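## Task

Scene 1: move the yellow sponge onto the coffee table in the neighbouring room so it rests there unaided at the end; the robot must not fall or be left leaning.

## Robot and tools

Robot: TidyBot++, a single-arm mobile manipulator. The base is 0.54 m long, 0.50 m wide and 0.38 m tall and rolls on four driven casters. On top sits one seven-joint arm ending in a two-finger gripper. The shoulder is 0.12 m ahead of the base centre and 0.68 m off the floor. Cameras: base_camera (fixed on the base, looking forward and down) and wrist_camera (fisheye, looking wherever the hand points). The arm begins folded with the hand pointing down; folded, the hand juts up to 0.08 m past the base front.

Frames: the base frame has its origin on the floor below the base centre, x forward, y left, z up. hand_pose is reported in it and marks the point between the finger pads; its own z runs along the fingers, and the fingers close along its y. The odometry frame is the base frame as it was when the scene began. Heading is positive to the left, in -3.142 to 3.142. base_tilt is in degrees, positive when leaning forward or right.

execute_actions: arguments "actions" (a list holding one action, or empty to just read the state and images) and optional "cameras" (list of base_camera, wrist_camera or all; omitted/null means all, [] means none). An action may hold "base", "joints", "speeds". The base and joint motions start together but may finish at different moments.
- base: exactly one relative offset from where the base currently is, in its own frame: translate_m (metres, forward positive, -2 to 2), strafe_m (metres, left positive, -2 to 2) or rotate_rad (radians, counter-clockwise from above positive, -6.3 to 6.3). A move needing more than 8.667 s at its top speed is refused.
- joints: absolute target angles, named individually, radians. joint_1_rad (any angle; spins the whole arm about vertical, positive is clockwise from above, opposite to rotate_rad), joint_2_rad shoulder -2.249 to 2.249, joint_3_rad any angle (upper-arm twist), joint_4_rad elbow -2.579 to 2.579, joint_5_rad any angle (forearm twist), joint_6_rad wrist -2.099 to 2.099, joint_7_rad any angle (hand twist; hand down, positive is counter-clockwise from above, and 1.57 spreads the fingers left/right). gripper_pos 0 (open, pad gap about 85 mm) to 1 (closed); gap is roughly 85 x (1 - gripper_pos) mm. Continuous joints take the short way round, so turn them in steps below half a revolution. Tolerances: about ±0.039 for joints 1-4, ±0.056 for 5-7, ±0.03 for the gripper. Any one action ends by 15 s.
- speeds: optional caps for this action only: translate_m and strafe_m 0.05-0.5 m/s, rotate_rad 0.1-1.57 rad/s (the top is the default).
An unknown key or out-of-range value rejects the whole call with no motion. A joint or base left out of an action may still be driving toward its earlier target.

Arm geometry: upper arm 0.42 m, forearm 0.31 m, hand 0.31 m to the hand point. With joint_1_rad 0, joint_3_rad 3.14, joint_5_rad 0 the arm moves in the x-z plane; tilt from vertical (forward positive) is joint_2 for the upper arm, joint_2 - joint_4 for the forearm, joint_2 - joint_4 - joint_6 for the hand. Forward reach from the shoulder is the sum of length x sin(tilt); height above it is the sum of length x cos(tilt). A downward hand reaches at most about 0.94 m high, and only near the base.

wait: {"seconds": 0 to 10}; commands nothing and returns the same report as an empty action. zoom_image: {"camera", "region": [x0, y0, x1, y1]} in pixels of that camera's latest full image, at most 504 x 504. read_manual returns only licence text. finished_scene: {"scene": number}; ends the scene for good once the last command has been held, and reports success plus the next task.

Reading results: base_status and joint_status tell how each motion ended. "done" for the base only means the wheels turned the commanded amount; slipping or a blockage can leave it short. "off_target": settled away from target, maybe still pushing. "contact_stop"/"time_out": target dropped, holding in place. "joint command not followed" with a "cause:" line means the arm's targets were withheld (typically a self-collision check); those targets may be retried later, and the gripper part still runs. motor_effort is percent of maximum, with the peak in brackets; it is noisy. gripper "done" at 1 means nothing was grasped; "off_target" means an object stopped the fingers. "ARM HIT" means a hard hit on the base or arm. MOTOR HOT warns of heating under load; OVER-TEMPERATURE FAULT means the arm sank, and joint_status shows limit_stop_at_motor_heat (resend the target). A torque fault freezes the arm for 10 s and skips the rest of the call while the base carries on. If a result reports a stop, later calls in that reply are not run.

Accuracy: friction leaves joints slightly short; to correct, send each joint its previous command plus (wanted - read). Held objects make the arm sag; never command a loaded joint to its read angle. hand_pose and odometry drift by centimetres and degrees; trust the images. The robot holds its last command while the operator thinks.

Avoid: driving while the arm is caught on something around 0.8 m or higher (tip-over risk), shoving sideways on a raised hand, driving the arm into objects, dropping or slamming objects, and hard pushes. Back off or retract the arm to right a leaning robot. Release the object so it rests on the table by itself before ending the scene.

Each tool is called after ">>>" in YAML: its name, and indented under it one key for each argument.

## Session

I'll start by looking at the current state and the camera images.

>>> execute_actions:
  actions: []

Scene clock: 0.00 s.
base_odometry: x=+0.000 y=+0.000 heading=+0.000 (m, m, rad; odometry frame)
base_tilt: forward=+0.2 right=-0.1 (deg)
base_status: not commanded
joint_positions: joint_1_rad=+0.024 joint_2_rad=-0.357 joint_3_rad=+3.201 joint_4_rad=-2.544 joint_5_rad=-0.012 joint_6_rad=-0.868 joint_7_rad=+1.620 gripper_pos=+0.000
joint_status: not commanded
motor_effort: joint_1_rad=+0 joint_2_rad=-1 joint_3_rad=+0 joint_4_rad=+14 joint_5_rad=+0 joint_6_rad=+1 joint_7_rad=+0 (%)
hand_pose: x=+0.2562 y=-0.0048 z=+0.5845 quat_wxyz=(-0.012, +0.999, -0.019, +0.044) (m; base frame)
pictures: base_camera, wrist_camera
Images, in order (width x height): base_camera 644x364, wrist_camera 644x476.

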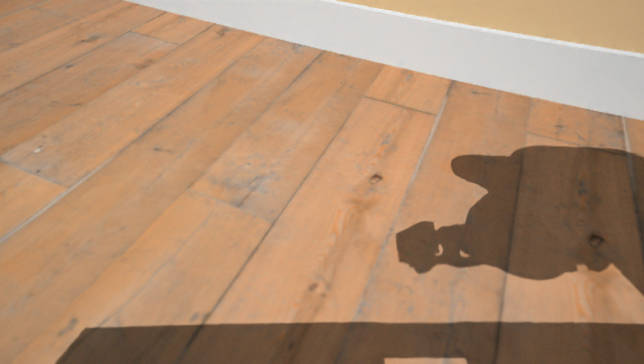

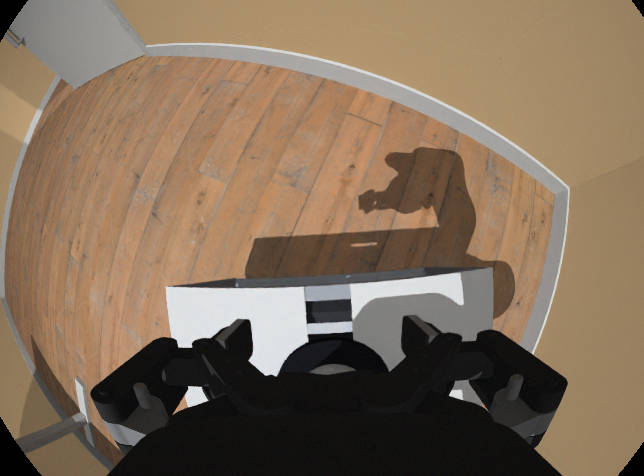

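>>> execute_actions:
  actions:
    - {"joints": {"joint_1_rad": -1.5, "joint_2_rad": -0.36, "joint_3_rad": 3.14, "joint_4_rad": -1.3, "joint_5_rad": 0.0, "joint_6_rad": -1.0, "joint_7_rad": 1.57}}

Scene clock: 14.23 s.
base_odometry: x=+0.000 y=+0.000 heading=+0.000 (m, m, rad; odometry frame)
base_tilt: forward=+0.2 right=-0.1 (deg)
base_status: not commanded
joint_positions: joint_1_rad=-1.488 joint_2_rad=-0.357 joint_3_rad=+3.151 joint_4_rad=-1.316 joint_5_rad=-0.012 joint_6_rad=-0.961 joint_7_rad=+1.609 gripper_pos=+0.000
joint_status: all done
motor_effort: joint_1_rad=+0(1) joint_2_rad=-5(7) joint_3_rad=+0(0) joint_4_rad=+19(19) joint_5_rad=+1(0) joint_6_rad=+8(7) joint_7_rad=+0(1) (%)
hand_pose: x=+0.1533 y=+0.4015 z=+1.1500 quat_wxyz=(-0.384, +0.595, +0.563, +0.426) (m; base frame)
pictures: base_camera, wrist_camera
camera_calibration (this result's frames):
wrist_camera: T_world_to_cam=[[0.996597, -0.0823443, 0.00370874, -0.121769], [-0.0224813, -0.314824, -0.948884, 1.28569], [0.0793028, 0.945571, -0.315604, 0.101521], [0, 0, 0, 1]] pos_world=[0.142207, 0.298743, 1.25246]
Images, in order (width x height): base_camera 644x364, wrist_camera 644x476.

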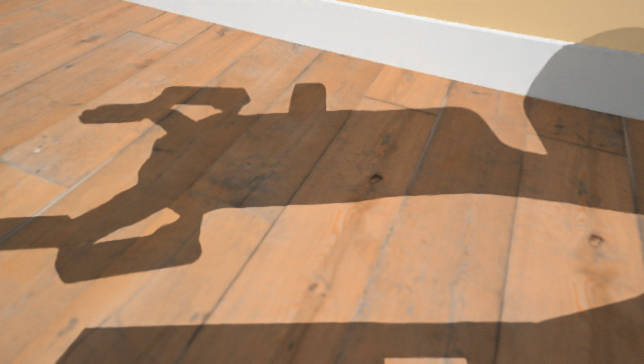

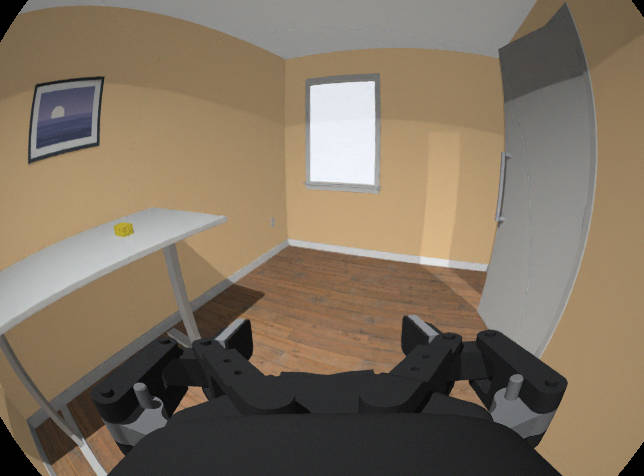

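>>> zoom_image:
  camera: "wrist_camera"
  region: [0, 170, 260, 360]

>>> zoom_image:
  camera: "wrist_camera"
  region: [400, 0, 644, 400]

Region (0, 170, 260, 360) of wrist_camera's 644x476 image, scaled by 1.938; it fills the top 368 rows of this view, and the rest is white.

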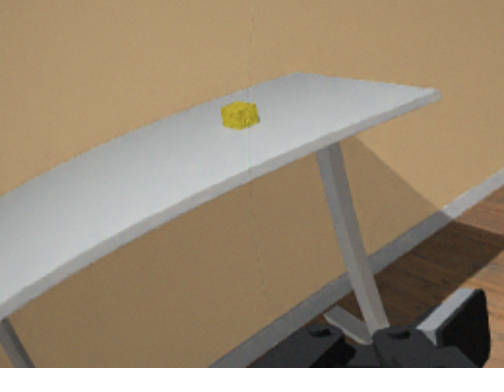

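Region (400, 0, 644, 400) of wrist_camera's 644x476 image, scaled by 1.260; it fills the left 307 columns of this view, and the rest is white.

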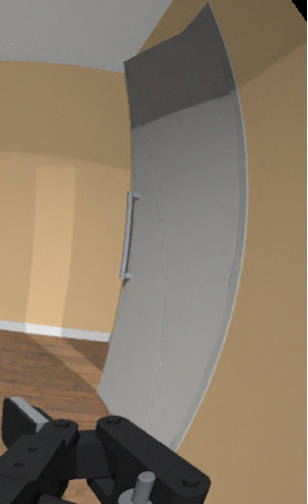

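>>> execute_actions:
  actions:
    - {"base": {"rotate_rad": 2.676}, "joints": {"joint_1_rad": 0.0}}

Scene clock: 101.80 s.
base_odometry: x=+0.000 y=+0.000 heading=+2.676 (m, m, rad; odometry frame)
base_tilt: forward=+0.2 right=-0.1 (deg)
base_status: done
joint_positions: joint_1_rad=-0.014 joint_2_rad=-0.357 joint_3_rad=+3.147 joint_4_rad=-1.316 joint_5_rad=-0.012 joint_6_rad=-0.962 joint_7_rad=+1.609 gripper_pos=+0.000
joint_status: all done
motor_effort: joint_1_rad=+0(0) joint_2_rad=-5(6) joint_3_rad=+0(1) joint_4_rad=+18(19) joint_5_rad=+0(1) joint_6_rad=+8(8) joint_7_rad=+0(0) (%)
hand_pose: x=+0.5218 y=+0.0072 z=+1.1499 quat_wxyz=(+0.002, +0.819, +0.019, +0.573) (m; base frame)
pictures: base_camera, wrist_camera
camera_calibration (this result's frames):
wrist_camera: T_world_to_cam=[[0.0189313, -0.999807, 0.00527435, -0.00647194], [-0.315935, -0.0109871, -0.948717, 1.32042], [0.948592, 0.0162941, -0.316082, -0.00126477], [0, 0, 0, 1]] pos_world=[0.41849, 0.00805747, 1.25234]
Images, in order (width x height): base_camera 644x364, wrist_camera 644x476.

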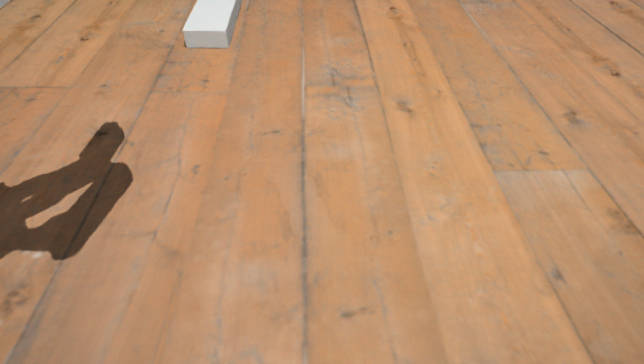

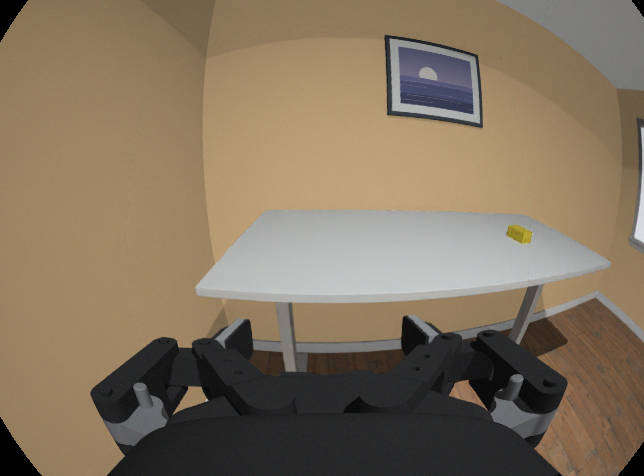

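>>> zoom_image:
  camera: "wrist_camera"
  region: [460, 190, 620, 310]

Region (460, 190, 620, 310) of wrist_camera's 644x476 image, scaled by 3.150; it fills the top 378 rows of this view, and the rest is white.

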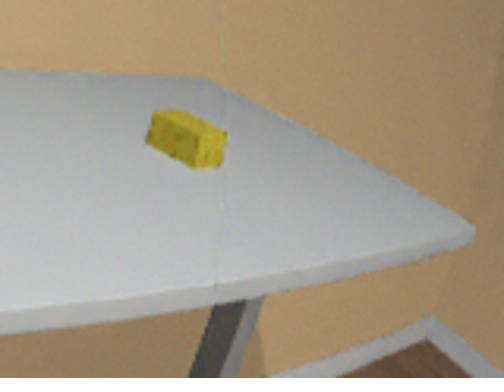

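>>> execute_actions:
  actions:
    - {"base": {"strafe_m": -0.85}}

Scene clock: 120.30 s.
base_odometry: x=+0.381 y=+0.760 heading=+2.677 (m, m, rad; odometry frame)
base_tilt: forward=+0.2 right=+0.0 (deg)
base_status: done
joint_positions: joint_1_rad=-0.012 joint_2_rad=-0.357 joint_3_rad=+3.144 joint_4_rad=-1.316 joint_5_rad=-0.012 joint_6_rad=-0.962 joint_7_rad=+1.609 gripper_pos=+0.000
joint_status: not commanded
motor_effort: joint_1_rad=+0(0) joint_2_rad=-5(6) joint_3_rad=+0(2) joint_4_rad=+19(19) joint_5_rad=+0(0) joint_6_rad=+8(8) joint_7_rad=+0(0) (%)
hand_pose: x=+0.5217 y=+0.0080 z=+1.1498 quat_wxyz=(+0.002, +0.819, +0.019, +0.573) (m; base frame)
pictures: base_camera, wrist_camera
camera_calibration (this result's frames):
wrist_camera: T_world_to_cam=[[0.019561, -0.999789, 0.00629065, -0.00720631], [-0.316004, -0.0121517, -0.94868, 1.32038], [0.948556, 0.0165692, -0.316175, -0.00111552], [0, 0, 0, 1]] pos_world=[0.418443, 0.00885854, 1.25231]
Images, in order (width x height): base_camera 644x364, wrist_camera 644x476.

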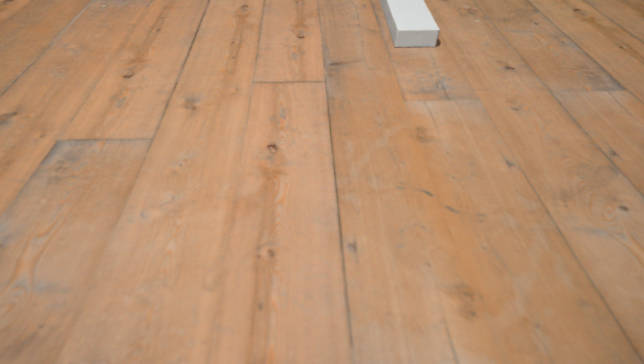

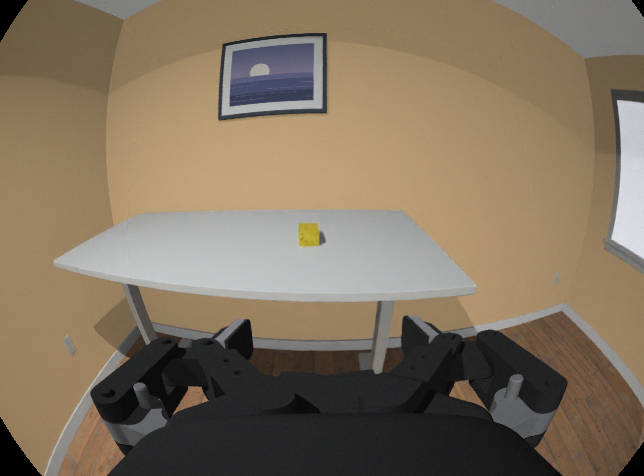

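>>> zoom_image:
  camera: "wrist_camera"
  region: [250, 190, 410, 310]

Region (250, 190, 410, 310) of wrist_camera's 644x476 image, scaled by 3.150; it fills the top 378 rows of this view, and the rest is white.

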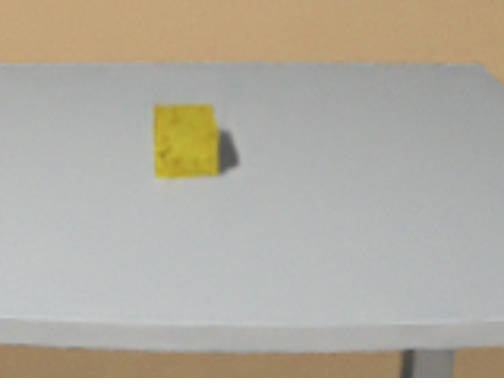

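>>> execute_actions:
  actions:
    - {"base": {"translate_m": 0.55}, "joints": {"joint_1_rad": -0.155, "joint_2_rad": 0.25, "joint_3_rad": 3.14, "joint_4_rad": -0.645, "joint_5_rad": 0.0, "joint_6_rad": -1.60, "joint_7_rad": 1.57, "gripper_pos": 0.0}}

Scene clock: 156.97 s.
base_odometry: x=-0.111 y=+1.007 heading=+2.676 (m, m, rad; odometry frame)
base_tilt: forward=+0.2 right=-0.2 (deg)
base_status: done
joint_positions: joint_1_rad=-0.140 joint_2_rad=+0.261 joint_3_rad=+3.144 joint_4_rad=-0.665 joint_5_rad=-0.012 joint_6_rad=-1.561 joint_7_rad=+1.609 gripper_pos=+0.000
joint_status: all done
motor_effort: joint_1_rad=+0(0) joint_2_rad=-24(29) joint_3_rad=-1(1) joint_4_rad=+16(19) joint_5_rad=+0(0) joint_6_rad=+5(8) joint_7_rad=+0(0) (%)
hand_pose: x=+0.6623 y=+0.0807 z=+1.0304 quat_wxyz=(-0.021, +0.943, +0.085, +0.321) (m; base frame)
pictures: base_camera, wrist_camera
camera_calibration (this result's frames):
wrist_camera: T_world_to_cam=[[0.155685, -0.9878, 0.00355077, -0.0248568], [-0.765871, -0.122976, -0.631125, 1.23209], [0.623862, 0.0955373, -0.775673, 0.508718], [0, 0, 0, 1]] pos_world=[0.630124, 0.0783626, 1.17229]
Images, in order (width x height): base_camera 644x364, wrist_camera 644x476.

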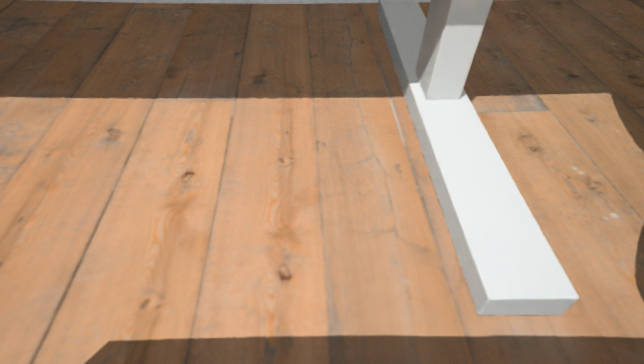

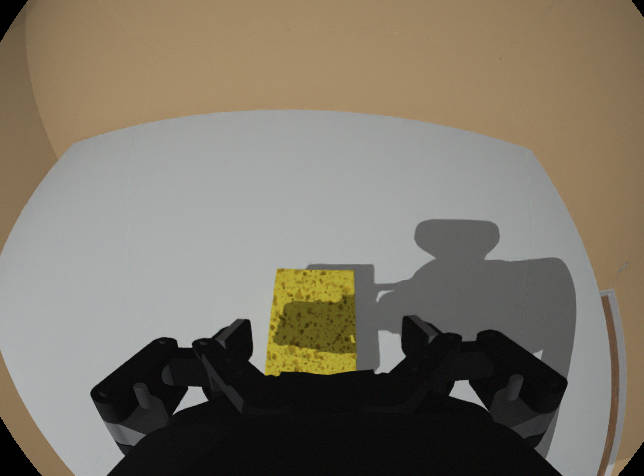

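>>> execute_actions:
  actions:
    - {"joints": {"joint_1_rad": -0.175, "joint_2_rad": 0.305, "joint_4_rad": -0.69}}
  cameras: ["wrist_camera"]

Scene clock: 194.57 s.
base_odometry: x=-0.111 y=+1.007 heading=+2.676 (m, m, rad; odometry frame)
base_tilt: forward=+0.3 right=-0.1 (deg)
base_status: not commanded
joint_positions: joint_1_rad=-0.162 joint_2_rad=+0.300 joint_3_rad=+3.144 joint_4_rad=-0.677 joint_5_rad=-0.012 joint_6_rad=-1.561 joint_7_rad=+1.609 gripper_pos=+0.000
joint_status: all done
motor_effort: joint_1_rad=+0(1) joint_2_rad=-26(27) joint_3_rad=-1(1) joint_4_rad=+17(17) joint_5_rad=+0(0) joint_6_rad=+5(5) joint_7_rad=+0(0) (%)
hand_pose: x=+0.6725 y=+0.0948 z=+1.0030 quat_wxyz=(-0.023, +0.950, +0.096, +0.296) (m; base frame)
pictures: wrist_camera
camera_calibration (this result's frames):
wrist_camera: T_world_to_cam=[[0.17802, -0.984023, 0.00267139, -0.0268258], [-0.794238, -0.145287, -0.589981, 1.20428], [0.580943, 0.102907, -0.807413, 0.53978], [0, 0, 0, 1]] pos_world=[0.647681, 0.093023, 1.1464]
Images, in order (width x height): wrist_camera 644x476.

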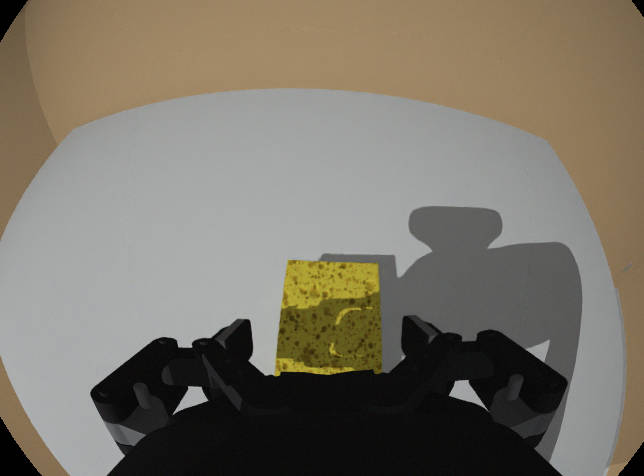

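>>> execute_actions:
  actions:
    - {"joints": {"joint_2_rad": 0.362, "joint_4_rad": -0.716}}
  cameras: ["wrist_camera"]

Scene clock: 200.50 s.
base_odometry: x=-0.111 y=+1.007 heading=+2.676 (m, m, rad; odometry frame)
base_tilt: forward=+0.3 right=-0.2 (deg)
base_status: not commanded
joint_positions: joint_1_rad=-0.162 joint_2_rad=+0.359 joint_3_rad=+3.144 joint_4_rad=-0.700 joint_5_rad=-0.012 joint_6_rad=-1.561 joint_7_rad=+1.609 gripper_pos=+0.000
joint_status: all done
motor_effort: joint_1_rad=+0(0) joint_2_rad=-28(30) joint_3_rad=-1(1) joint_4_rad=+18(18) joint_5_rad=+1(0) joint_6_rad=+4(5) joint_7_rad=+0(0) (%)
hand_pose: x=+0.6878 y=+0.0973 z=+0.9593 quat_wxyz=(-0.021, +0.961, +0.097, +0.256) (m; base frame)
pictures: wrist_camera
camera_calibration (this result's frames):
wrist_camera: T_world_to_cam=[[0.178165, -0.984, 0.00126047, -0.0257157], [-0.839382, -0.152649, -0.521668, 1.15721], [0.513513, 0.0918851, -0.853148, 0.586701], [0, 0, 0, 1]] pos_world=[0.674642, 0.097433, 1.10425]
Images, in order (width x height): wrist_camera 644x476.

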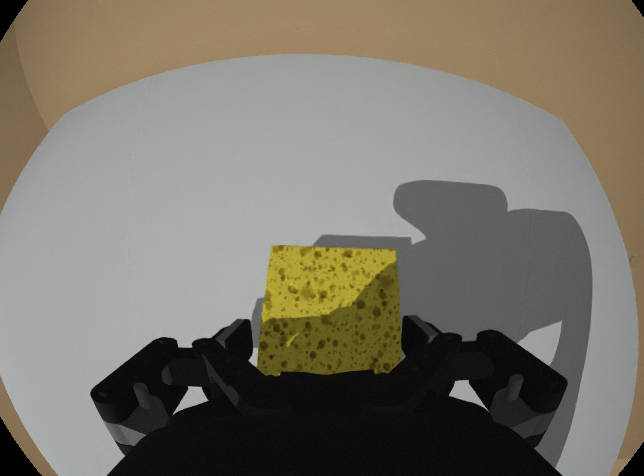

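>>> execute_actions:
  actions:
    - {"joints": {"gripper_pos": 1.0}}
  cameras: ["wrist_camera"]

Scene clock: 203.40 s.
base_odometry: x=-0.111 y=+1.007 heading=+2.676 (m, m, rad; odometry frame)
base_tilt: forward=+0.3 right=-0.1 (deg)
base_status: not commanded
joint_positions: joint_1_rad=-0.162 joint_2_rad=+0.354 joint_3_rad=+3.144 joint_4_rad=-0.704 joint_5_rad=-0.012 joint_6_rad=-1.562 joint_7_rad=+1.609 gripper_pos=+0.363
joint_status: gripper_pos off_target (ended at +0.363, target +1.000)
motor_effort: joint_1_rad=-1(1) joint_2_rad=-26(28) joint_3_rad=-1(1) joint_4_rad=+16(18) joint_5_rad=+1(1) joint_6_rad=+3(4) joint_7_rad=+0(0) (%)
hand_pose: x=+0.6856 y=+0.0970 z=+0.9610 quat_wxyz=(-0.021, +0.961, +0.097, +0.257) (m; base frame)
pictures: wrist_camera
camera_calibration (this result's frames):
wrist_camera: T_world_to_cam=[[0.178197, -0.983994, 0.0012821, -0.0257065], [-0.838555, -0.15254, -0.523027, 1.15696], [0.514851, 0.0921268, -0.852315, 0.587516], [0, 0, 0, 1]] pos_world=[0.672274, 0.0970623, 1.1059]
Images, in order (width x height): wrist_camera 644x476.

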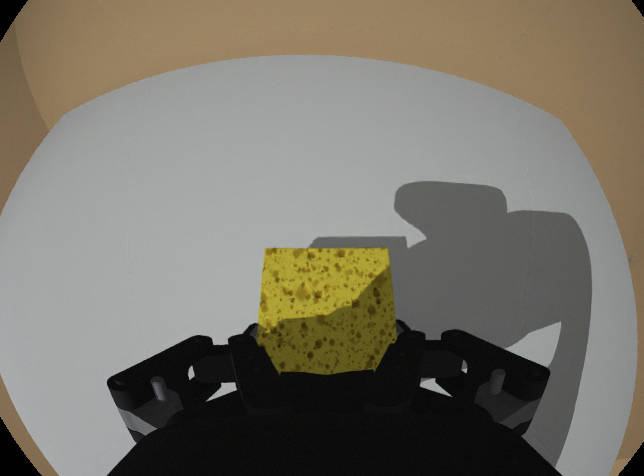

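>>> execute_actions:
  actions:
    - {"joints": {"joint_2_rad": 0.2}}
  cameras: ["wrist_camera"]

Scene clock: 242.23 s.
base_odometry: x=-0.111 y=+1.007 heading=+2.676 (m, m, rad; odometry frame)
base_tilt: forward=+0.2 right=-0.2 (deg)
base_status: not commanded
joint_positions: joint_1_rad=-0.162 joint_2_rad=+0.195 joint_3_rad=+3.144 joint_4_rad=-0.709 joint_5_rad=-0.012 joint_6_rad=-1.562 joint_7_rad=+1.609 gripper_pos=+0.363
joint_status: all done
motor_effort: joint_1_rad=+0(0) joint_2_rad=-22(32) joint_3_rad=-1(1) joint_4_rad=+16(19) joint_5_rad=+1(1) joint_6_rad=+5(6) joint_7_rad=+1(0) (%)
hand_pose: x=+0.6346 y=+0.0886 z=+1.0464 quat_wxyz=(-0.026, +0.939, +0.095, +0.331) (m; base frame)
pictures: wrist_camera
camera_calibration (this result's frames):
wrist_camera: T_world_to_cam=[[0.177809, -0.984058, 0.00382067, -0.0273571], [-0.749433, -0.137929, -0.647554, 1.22999], [0.637757, 0.112277, -0.76201, 0.513017], [0, 0, 0, 1]] pos_world=[0.599477, 0.0851294, 1.18751]
Images, in order (width x height): wrist_camera 644x476.

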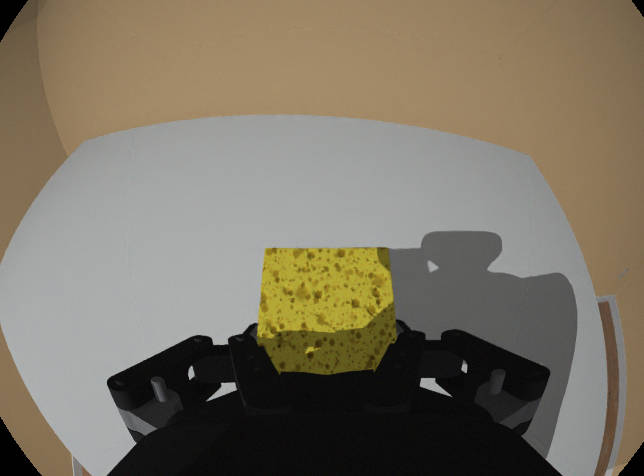

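>>> execute_actions:
  actions:
    - {"base": {"strafe_m": -1.75}, "joints": {"joint_1_rad": -2.85, "joint_2_rad": -0.36, "joint_4_rad": -1.3, "joint_6_rad": -1.25}}

Scene clock: 254.47 s.
base_odometry: x=+0.673 y=+2.572 heading=+2.677 (m, m, rad; odometry frame)
base_tilt: forward=+0.2 right=-0.1 (deg)
base_status: done
joint_positions: joint_1_rad=-2.838 joint_2_rad=-0.347 joint_3_rad=+3.142 joint_4_rad=-1.280 joint_5_rad=-0.012 joint_6_rad=-1.290 joint_7_rad=+1.609 gripper_pos=+0.363
joint_status: all done
motor_effort: joint_1_rad=+0(2) joint_2_rad=-4(23) joint_3_rad=+0(2) joint_4_rad=+17(18) joint_5_rad=+1(1) joint_6_rad=+7(7) joint_7_rad=+0(0) (%)
hand_pose: x=-0.2230 y=+0.1022 z=+1.0759 quat_wxyz=(-0.438, +0.118, +0.889, +0.070) (m; base frame)
pictures: base_camera, wrist_camera
camera_calibration (this result's frames):
wrist_camera: T_world_to_cam=[[0.28499, 0.958515, 0.0053767, -0.0379138], [0.560949, -0.16223, -0.811799, 1.07963], [-0.777249, 0.234371, -0.583912, 0.5613], [0, 0, 0, 1]] pos_world=[-0.158543, 0.0799375, 1.2044]
Images, in order (width x height): base_camera 644x364, wrist_camera 644x476.

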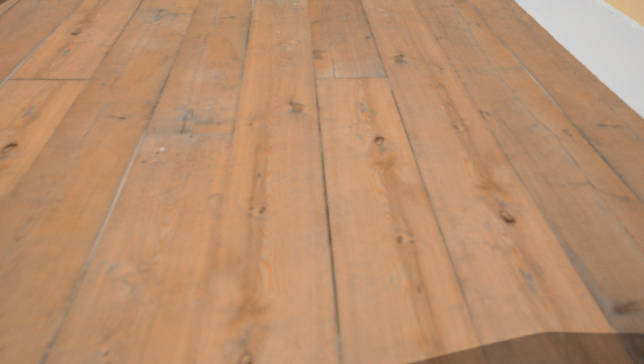

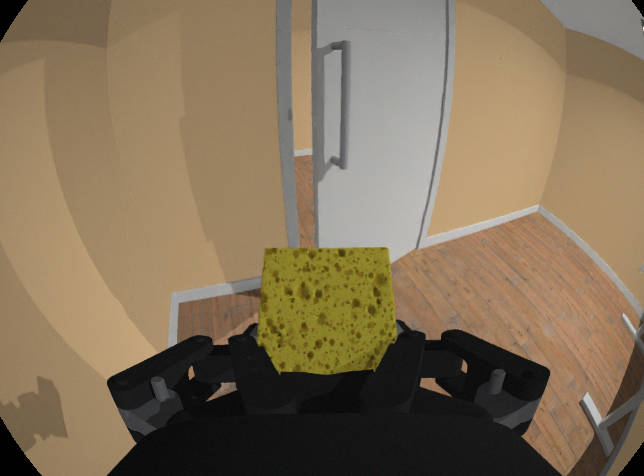

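>>> execute_actions:
  actions:
    - {"base": {"strafe_m": -0.2}, "joints": {"joint_1_rad": -2.24, "joint_2_rad": 0.67, "joint_4_rad": -1.84, "joint_6_rad": -0.61, "joint_7_rad": -0.03}}

Scene clock: 376.87 s.
base_odometry: x=+0.763 y=+2.750 heading=+2.677 (m, m, rad; odometry frame)
base_tilt: forward=+0.2 right=-0.1 (deg)
base_status: done
joint_positions: joint_1_rad=-2.251 joint_2_rad=+0.665 joint_3_rad=+3.137 joint_4_rad=-1.823 joint_5_rad=-0.012 joint_6_rad=-0.649 joint_7_rad=+0.004 gripper_pos=+0.363
joint_status: all done
motor_effort: joint_1_rad=+0(1) joint_2_rad=-31(34) joint_3_rad=-1(2) joint_4_rad=+11(18) joint_5_rad=+1(0) joint_6_rad=+0(7) joint_7_rad=+0(0) (%)
hand_pose: x=-0.1701 y=+0.3479 z=+0.4519 quat_wxyz=(-0.001, +0.943, +0.333, -0.005) (m; base frame)
pictures: base_camera, wrist_camera
camera_calibration (this result's frames):
wrist_camera: T_world_to_cam=[[0.611512, -0.791234, -0.00165764, 0.382251], [-0.79112, -0.611386, -0.0183305, 0.15099], [0.0134902, 0.0125207, -0.999831, 0.580162], [0, 0, 0, 1]] pos_world=[-0.122126, 0.387499, 0.583465]
Images, in order (width x height): base_camera 644x364, wrist_camera 644x476.

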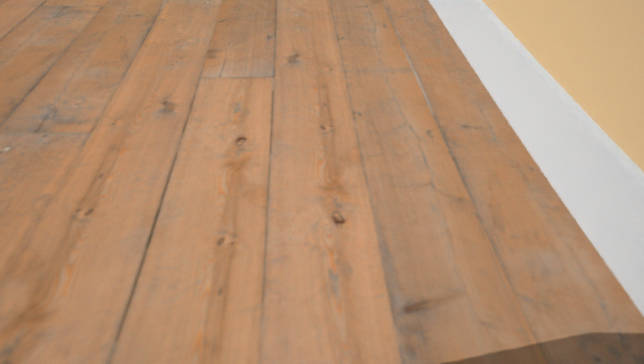

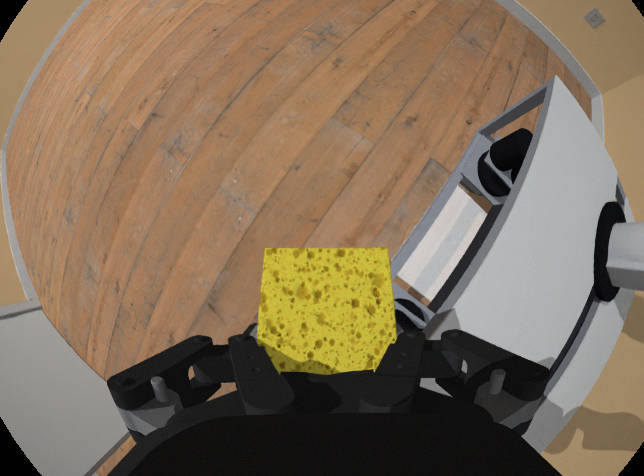

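>>> execute_actions:
  actions:
    - {"base": {"translate_m": -0.9}}

Scene clock: 385.90 s.
base_odometry: x=+1.568 y=+2.348 heading=+2.678 (m, m, rad; odometry frame)
base_tilt: forward=+0.2 right=-0.2 (deg)
base_status: done
joint_positions: joint_1_rad=-2.246 joint_2_rad=+0.665 joint_3_rad=+3.137 joint_4_rad=-1.825 joint_5_rad=-0.012 joint_6_rad=-0.645 joint_7_rad=+0.004 gripper_pos=+0.363
joint_status: not commanded
motor_effort: joint_1_rad=+0(2) joint_2_rad=-31(32) joint_3_rad=-1(2) joint_4_rad=+11(11) joint_5_rad=+1(1) joint_6_rad=+0(0) joint_7_rad=+0(0) (%)
hand_pose: x=-0.1681 y=+0.3495 z=+0.4516 quat_wxyz=(-0.001, +0.944, +0.331, -0.006) (m; base frame)
pictures: base_camera, wrist_camera
camera_calibration (this result's frames):
wrist_camera: T_world_to_cam=[[0.607049, -0.794659, -0.00303959, 0.383374], [-0.794563, -0.606905, -0.0183461, 0.151391], [0.0127342, 0.0135521, -0.999827, 0.579276], [0, 0, 0, 1]] pos_world=[-0.119814, 0.388681, 0.583118]
Images, in order (width x height): base_camera 644x364, wrist_camera 644x476.

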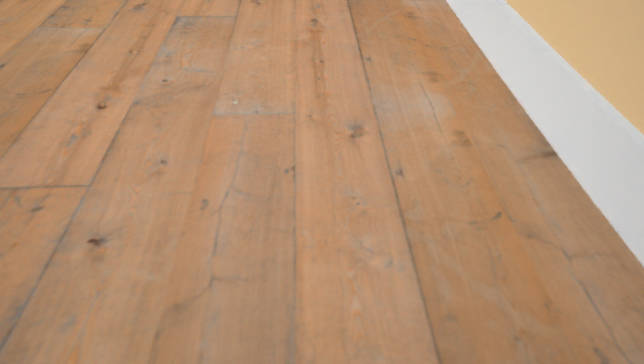

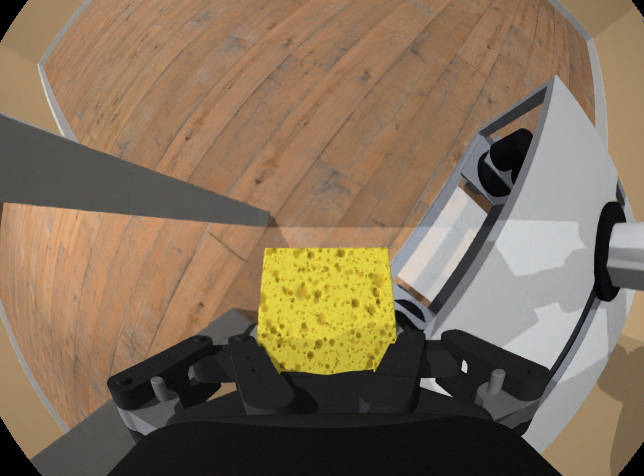

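>>> execute_actions:
  actions:
    - {"joints": {"joint_1_rad": -2.31, "joint_2_rad": 0.858, "joint_4_rad": -1.526, "joint_6_rad": -0.78}}
  cameras: ["wrist_camera"]

Scene clock: 409.03 s.
base_odometry: x=+1.568 y=+2.348 heading=+2.678 (m, m, rad; odometry frame)
base_tilt: forward=+0.1 right=-0.1 (deg)
base_status: not commanded
joint_positions: joint_1_rad=-2.298 joint_2_rad=+0.849 joint_3_rad=+3.137 joint_4_rad=-1.546 joint_5_rad=-0.012 joint_6_rad=-0.742 joint_7_rad=+0.004 gripper_pos=+0.363
joint_status: all done
motor_effort: joint_1_rad=+0(1) joint_2_rad=-37(37) joint_3_rad=-1(2) joint_4_rad=+12(12) joint_5_rad=+1(0) joint_6_rad=+0(1) joint_7_rad=+0(0) (%)
hand_pose: x=-0.2388 y=+0.3925 z=+0.4180 quat_wxyz=(-0.001, +0.935, +0.355, -0.006) (m; base frame)
pictures: wrist_camera
camera_calibration (this result's frames):
wrist_camera: T_world_to_cam=[[0.64792, -0.761705, -0.00241588, 0.456944], [-0.761624, -0.647798, -0.0169066, 0.144051], [0.0113128, 0.0127941, -0.999854, 0.545979], [0, 0, 0, 1]] pos_world=[-0.192527, 0.434387, 0.549438]
Images, in order (width x height): wrist_camera 644x476.

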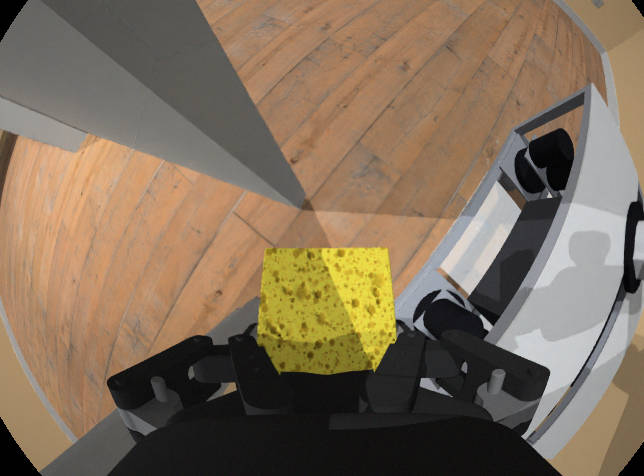

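>>> zoom_image:
  camera: "wrist_camera"
  region: [0, 0, 400, 340]

Region (0, 0, 400, 340) of wrist_camera's 644x476 image, scaled by 1.260; it fills the top 428 rows of this view, and the rest is white.

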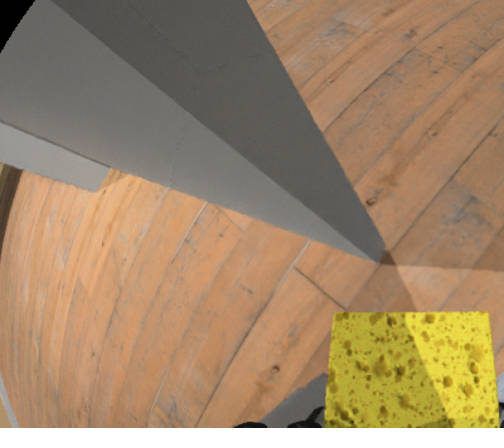

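>>> execute_actions:
  actions:
    - {"joints": {"joint_2_rad": 1.31, "joint_4_rad": -0.61, "joint_6_rad": -1.25}}
  cameras: ["wrist_camera"]

Scene clock: 427.77 s.
base_odometry: x=+1.568 y=+2.348 heading=+2.678 (m, m, rad; odometry frame)
base_tilt: forward=+0.2 right=-0.2 (deg)
base_status: not commanded
joint_positions: joint_1_rad=-2.298 joint_2_rad=+1.298 joint_3_rad=+3.137 joint_4_rad=-0.630 joint_5_rad=-0.012 joint_6_rad=-1.211 joint_7_rad=+0.004 gripper_pos=+0.363
joint_status: all done
motor_effort: joint_1_rad=+0(0) joint_2_rad=-48(49) joint_3_rad=-1(2) joint_4_rad=+16(16) joint_5_rad=+1(0) joint_6_rad=+0(0) joint_7_rad=+0(0) (%)
hand_pose: x=-0.3518 y=+0.5185 z=+0.3742 quat_wxyz=(+0.002, +0.934, +0.356, -0.008) (m; base frame)
pictures: wrist_camera
camera_calibration (this result's frames):
wrist_camera: T_world_to_cam=[[0.649985, -0.759947, 0.000886044, 0.624653], [-0.759875, -0.649939, -0.0130201, 0.139117], [0.0104705, 0.0077896, -0.999915, 0.504177], [0, 0, 0, 1]] pos_world=[-0.305582, 0.561193, 0.505392]
Images, in order (width x height): wrist_camera 644x476.

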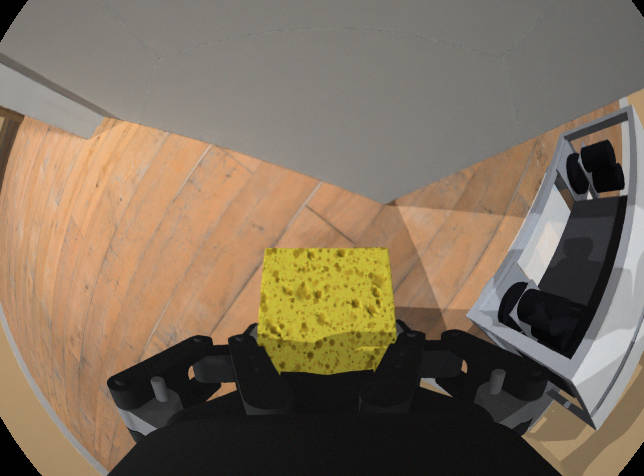

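>>> execute_actions:
  actions:
    - {"joints": {"joint_1_rad": -2.1}}
  cameras: ["wrist_camera"]

Scene clock: 436.73 s.
base_odometry: x=+1.568 y=+2.348 heading=+2.678 (m, m, rad; odometry frame)
base_tilt: forward=+0.2 right=-0.1 (deg)
base_status: not commanded
joint_positions: joint_1_rad=-2.096 joint_2_rad=+1.299 joint_3_rad=+3.137 joint_4_rad=-0.625 joint_5_rad=-0.018 joint_6_rad=-1.212 joint_7_rad=+0.001 gripper_pos=+0.363
joint_status: all done
motor_effort: joint_1_rad=+0(15) joint_2_rad=-48(50) joint_3_rad=-1(9) joint_4_rad=+15(17) joint_5_rad=+1(9) joint_6_rad=+0(2) joint_7_rad=+0(2) (%)
hand_pose: x=-0.2405 y=+0.6031 z=+0.3751 quat_wxyz=(+0.000, +0.966, +0.258, -0.011) (m; base frame)
pictures: wrist_camera
camera_calibration (this result's frames):
wrist_camera: T_world_to_cam=[[0.479367, -0.877611, -0.00251721, 0.647796], [-0.877598, -0.479339, -0.00746718, 0.145406], [0.00534669, 0.00578862, -0.999969, 0.503235], [0, 0, 0, 1]] pos_world=[-0.185615, 0.635299, 0.505936]
Images, in order (width x height): wrist_camera 644x476.

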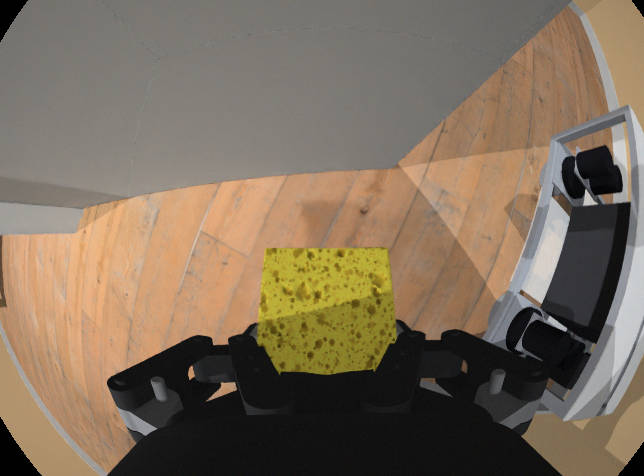

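>>> execute_actions:
  actions: []
  cameras: ["wrist_camera"]

Scene clock: 438.37 s.
base_odometry: x=+1.568 y=+2.348 heading=+2.678 (m, m, rad; odometry frame)
base_tilt: forward=+0.1 right=-0.2 (deg)
base_status: not commanded
joint_positions: joint_1_rad=-2.096 joint_2_rad=+1.299 joint_3_rad=+3.137 joint_4_rad=-0.625 joint_5_rad=-0.018 joint_6_rad=-1.212 joint_7_rad=+0.001 gripper_pos=+0.363
joint_status: all done
motor_effort: joint_1_rad=+0(15) joint_2_rad=-48(50) joint_3_rad=-1(9) joint_4_rad=+16(17) joint_5_rad=+1(9) joint_6_rad=+0(2) joint_7_rad=+0(2) (%)
hand_pose: x=-0.2405 y=+0.6031 z=+0.3751 quat_wxyz=(+0.000, +0.966, +0.258, -0.011) (m; base frame)
pictures: wrist_camera
camera_calibration (this result's frames):
wrist_camera: T_world_to_cam=[[0.479366, -0.877611, -0.00251706, 0.647796], [-0.877599, -0.479338, -0.00746714, 0.145406], [0.00534673, 0.00578846, -0.999969, 0.503235], [0, 0, 0, 1]] pos_world=[-0.185615, 0.635299, 0.505936]
Images, in order (width x height): wrist_camera 644x476.

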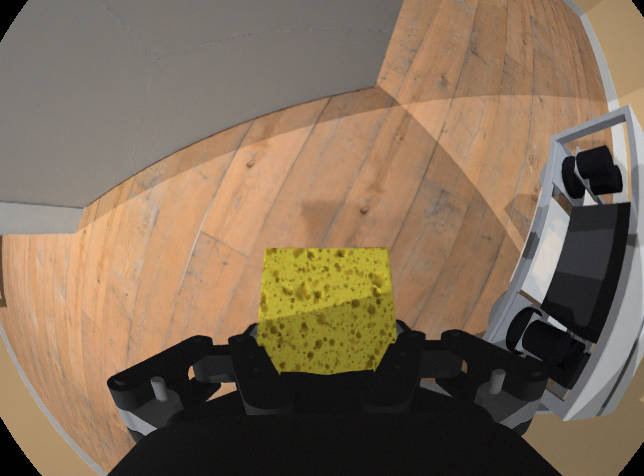

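>>> execute_actions:
  actions: []
  cameras: ["wrist_camera"]

Scene clock: 440.73 s.
base_odometry: x=+1.568 y=+2.348 heading=+2.678 (m, m, rad; odometry frame)
base_tilt: forward=+0.2 right=-0.1 (deg)
base_status: not commanded
joint_positions: joint_1_rad=-2.096 joint_2_rad=+1.299 joint_3_rad=+3.137 joint_4_rad=-0.625 joint_5_rad=-0.018 joint_6_rad=-1.212 joint_7_rad=+0.001 gripper_pos=+0.363
joint_status: all done
motor_effort: joint_1_rad=-1(15) joint_2_rad=-49(50) joint_3_rad=-1(9) joint_4_rad=+16(17) joint_5_rad=+1(9) joint_6_rad=+0(2) joint_7_rad=+0(2) (%)
hand_pose: x=-0.2405 y=+0.6031 z=+0.3751 quat_wxyz=(+0.000, +0.966, +0.258, -0.011) (m; base frame)
pictures: wrist_camera
camera_calibration (this result's frames):
wrist_camera: T_world_to_cam=[[0.479366, -0.877611, -0.00251719, 0.647796], [-0.877599, -0.479338, -0.00746719, 0.145406], [0.00534671, 0.0057886, -0.999969, 0.503235], [0, 0, 0, 1]] pos_world=[-0.185614, 0.635299, 0.505936]
Images, in order (width x height): wrist_camera 644x476.

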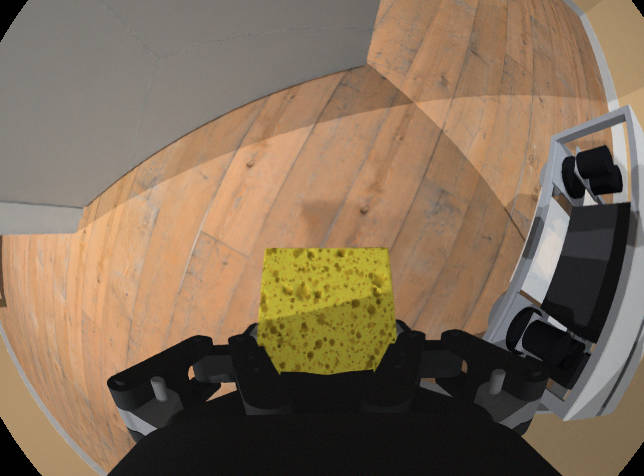

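>>> execute_actions:
  actions:
    - {"base": {"strafe_m": 0.25}, "joints": {"joint_1_rad": -1.76}, "speeds": {"strafe_m": 0.18}}

Scene clock: 477.60 s.
base_odometry: x=+1.456 y=+2.124 heading=+2.678 (m, m, rad; odometry frame)
base_tilt: forward=+0.1 right=-0.2 (deg)
base_status: done
joint_positions: joint_1_rad=-1.769 joint_2_rad=+1.301 joint_3_rad=+3.131 joint_4_rad=-0.623 joint_5_rad=-0.023 joint_6_rad=-1.233 joint_7_rad=+0.001 gripper_pos=+0.364
joint_status: all done
motor_effort: joint_1_rad=-1(15) joint_2_rad=-48(50) joint_3_rad=-1(10) joint_4_rad=+16(24) joint_5_rad=+0(8) joint_6_rad=+0(10) joint_7_rad=+0(1) (%)
hand_pose: x=-0.0311 y=+0.6793 z=+0.3741 quat_wxyz=(+0.009, +0.995, +0.097, -0.015) (m; base frame)
pictures: base_camera, wrist_camera
camera_calibration (this result's frames):
wrist_camera: T_world_to_cam=[[0.172249, -0.984863, 0.0193579, 0.669346], [-0.985053, -0.172218, 0.00325371, 0.149739], [0.000129333, -0.019629, -0.999807, 0.517765], [0, 0, 0, 1]] pos_world=[0.0321401, 0.695165, 0.504221]
Images, in order (width x height): base_camera 644x364, wrist_camera 644x476.

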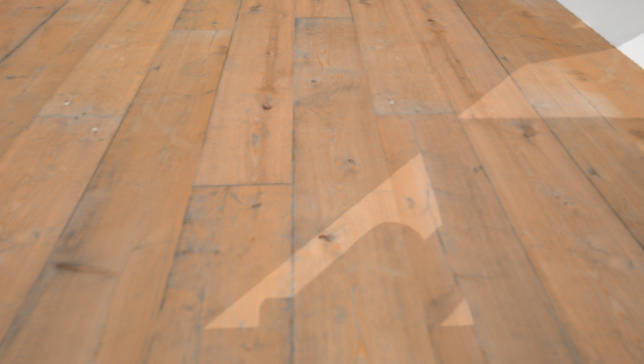

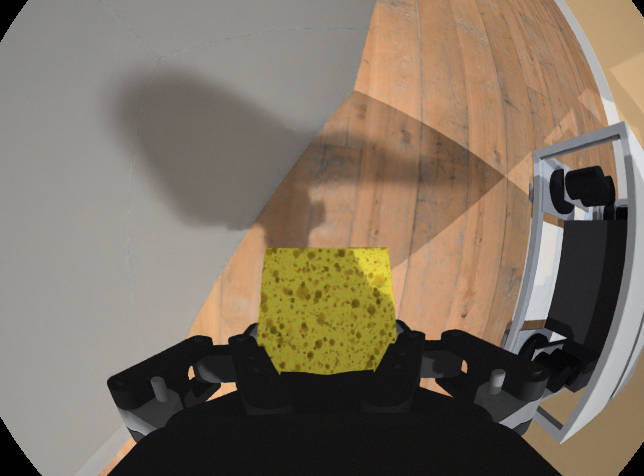

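>>> execute_actions:
  actions: []
  cameras: ["wrist_camera"]

Scene clock: 494.73 s.
base_odometry: x=+1.456 y=+2.124 heading=+2.678 (m, m, rad; odometry frame)
base_tilt: forward=+0.2 right=-0.1 (deg)
base_status: done
joint_positions: joint_1_rad=-1.769 joint_2_rad=+1.301 joint_3_rad=+3.131 joint_4_rad=-0.623 joint_5_rad=-0.023 joint_6_rad=-1.233 joint_7_rad=+0.001 gripper_pos=+0.364
joint_status: all done
motor_effort: joint_1_rad=+0(15) joint_2_rad=-49(50) joint_3_rad=-1(10) joint_4_rad=+16(24) joint_5_rad=+1(8) joint_6_rad=+0(10) joint_7_rad=+0(1) (%)
hand_pose: x=-0.0311 y=+0.6793 z=+0.3741 quat_wxyz=(+0.009, +0.995, +0.097, -0.015) (m; base frame)
pictures: wrist_camera
camera_calibration (this result's frames):
wrist_camera: T_world_to_cam=[[0.172249, -0.984863, 0.0193578, 0.669346], [-0.985053, -0.172218, 0.00325366, 0.149739], [0.000129354, -0.0196289, -0.999807, 0.517765], [0, 0, 0, 1]] pos_world=[0.03214, 0.695165, 0.504221]
Images, in order (width x height): wrist_camera 644x476.

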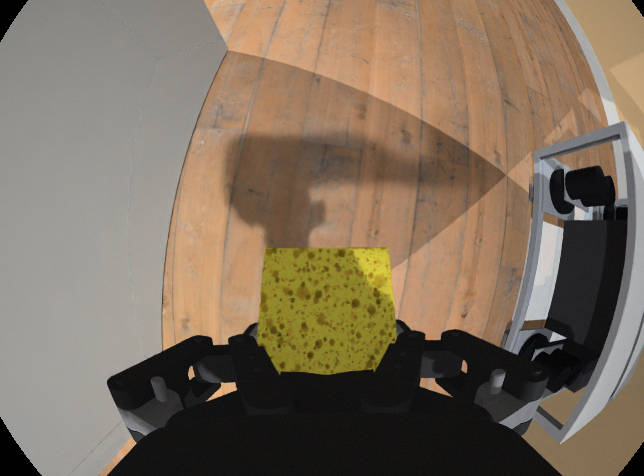

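>>> execute_actions:
  actions:
    - {"base": {"strafe_m": 0.61}, "joints": {"joint_1_rad": -3.15, "joint_2_rad": -0.36, "joint_3_rad": 3.14, "joint_4_rad": -1.5, "joint_5_rad": 0.0, "joint_6_rad": -0.95, "joint_7_rad": 1.6}}

Scene clock: 504.03 s.
base_odometry: x=+1.183 y=+1.578 heading=+2.678 (m, m, rad; odometry frame)
base_tilt: forward=+0.3 right=-0.1 (deg)
base_status: done
joint_positions: joint_1_rad=-3.138 joint_2_rad=-0.355 joint_3_rad=+3.135 joint_4_rad=-1.480 joint_5_rad=-0.021 joint_6_rad=-0.990 joint_7_rad=+1.564 gripper_pos=+0.364
joint_status: all done
motor_effort: joint_1_rad=+0(3) joint_2_rad=-6(52) joint_3_rad=+0(3) joint_4_rad=+19(20) joint_5_rad=+1(1) joint_6_rad=+7(7) joint_7_rad=+0(0) (%)
hand_pose: x=-0.2845 y=-0.0088 z=+1.0510 quat_wxyz=(-0.491, +0.002, +0.871, -0.012) (m; base frame)
pictures: base_camera, wrist_camera
camera_calibration (this result's frames):
wrist_camera: T_world_to_cam=[[0.00542527, 0.999201, -0.0396022, 0.0541858], [0.493028, -0.0371275, -0.869221, 1.11803], [-0.869996, -0.0148092, -0.492836, 0.400678], [0, 0, 0, 1]] pos_world=[-0.202928, -0.00669893, 1.17143]
Images, in order (width x height): base_camera 644x364, wrist_camera 644x476.

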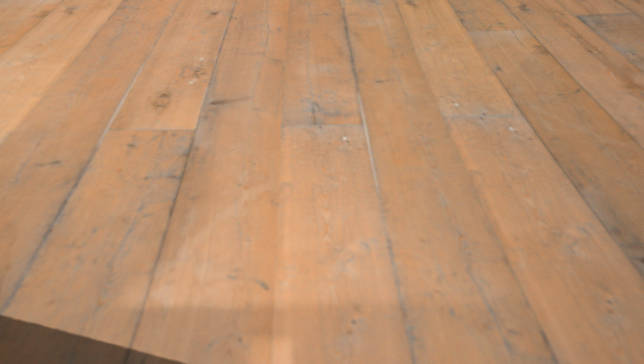

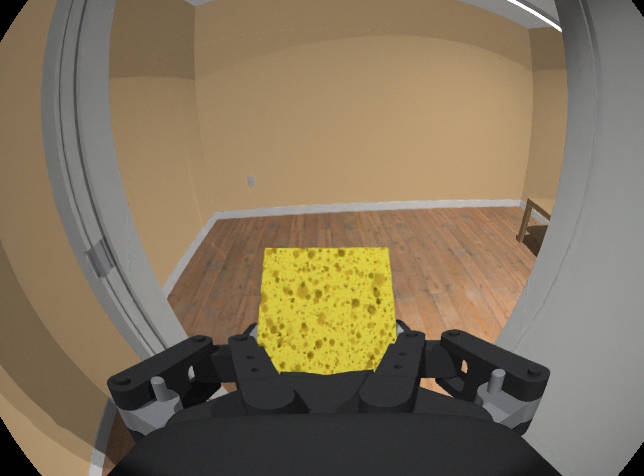

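>>> execute_actions:
  actions:
    - {"base": {"translate_m": -1.5}, "joints": {"joint_1_rad": -2.7}}

Scene clock: 523.67 s.
base_odometry: x=+2.525 y=+0.907 heading=+2.678 (m, m, rad; odometry frame)
base_tilt: forward=+0.2 right=-0.1 (deg)
base_status: done
joint_positions: joint_1_rad=-2.712 joint_2_rad=-0.357 joint_3_rad=+3.136 joint_4_rad=-1.484 joint_5_rad=-0.021 joint_6_rad=-0.986 joint_7_rad=+1.564 gripper_pos=+0.364
joint_status: all done
motor_effort: joint_1_rad=+0(1) joint_2_rad=-6(9) joint_3_rad=+0(1) joint_4_rad=+21(20) joint_5_rad=+0(1) joint_6_rad=+7(8) joint_7_rad=+0(0) (%)
hand_pose: x=-0.2518 y=+0.1591 z=+1.0505 quat_wxyz=(-0.483, +0.186, +0.850, +0.092) (m; base frame)
pictures: base_camera, wrist_camera
camera_calibration (this result's frames):
wrist_camera: T_world_to_cam=[[0.418463, 0.907347, -0.0401315, 0.00538204], [0.431825, -0.237639, -0.870089, 1.12519], [-0.799009, 0.34677, -0.491258, 0.390087], [0, 0, 0, 1]] pos_world=[-0.176455, 0.127235, 1.17087]
Images, in order (width x height): base_camera 644x364, wrist_camera 644x476.

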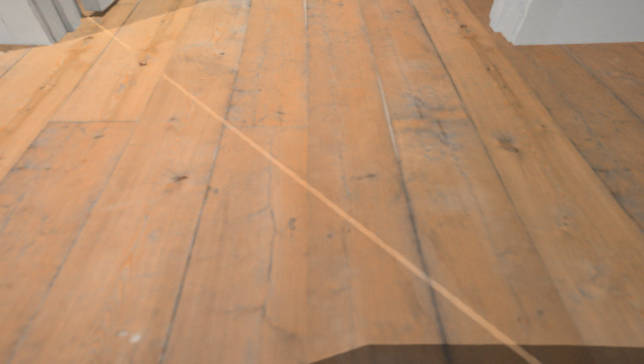

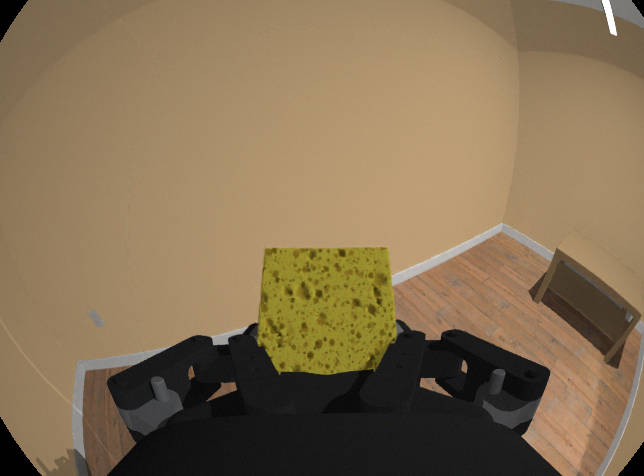

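>>> zoom_image:
  camera: "wrist_camera"
  region: [484, 200, 644, 400]

Region (484, 200, 644, 400) of wrist_camera's 644x476 image, scaled by 2.520; it fills the left 403 columns of this view, and the rest is white.

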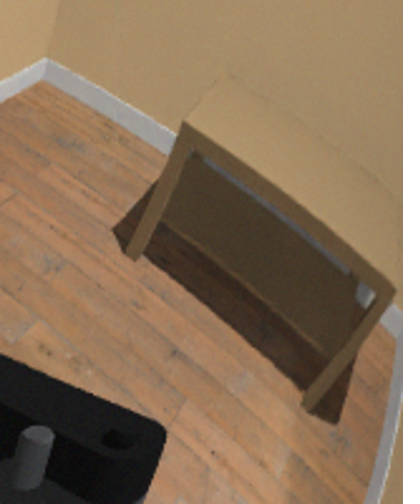

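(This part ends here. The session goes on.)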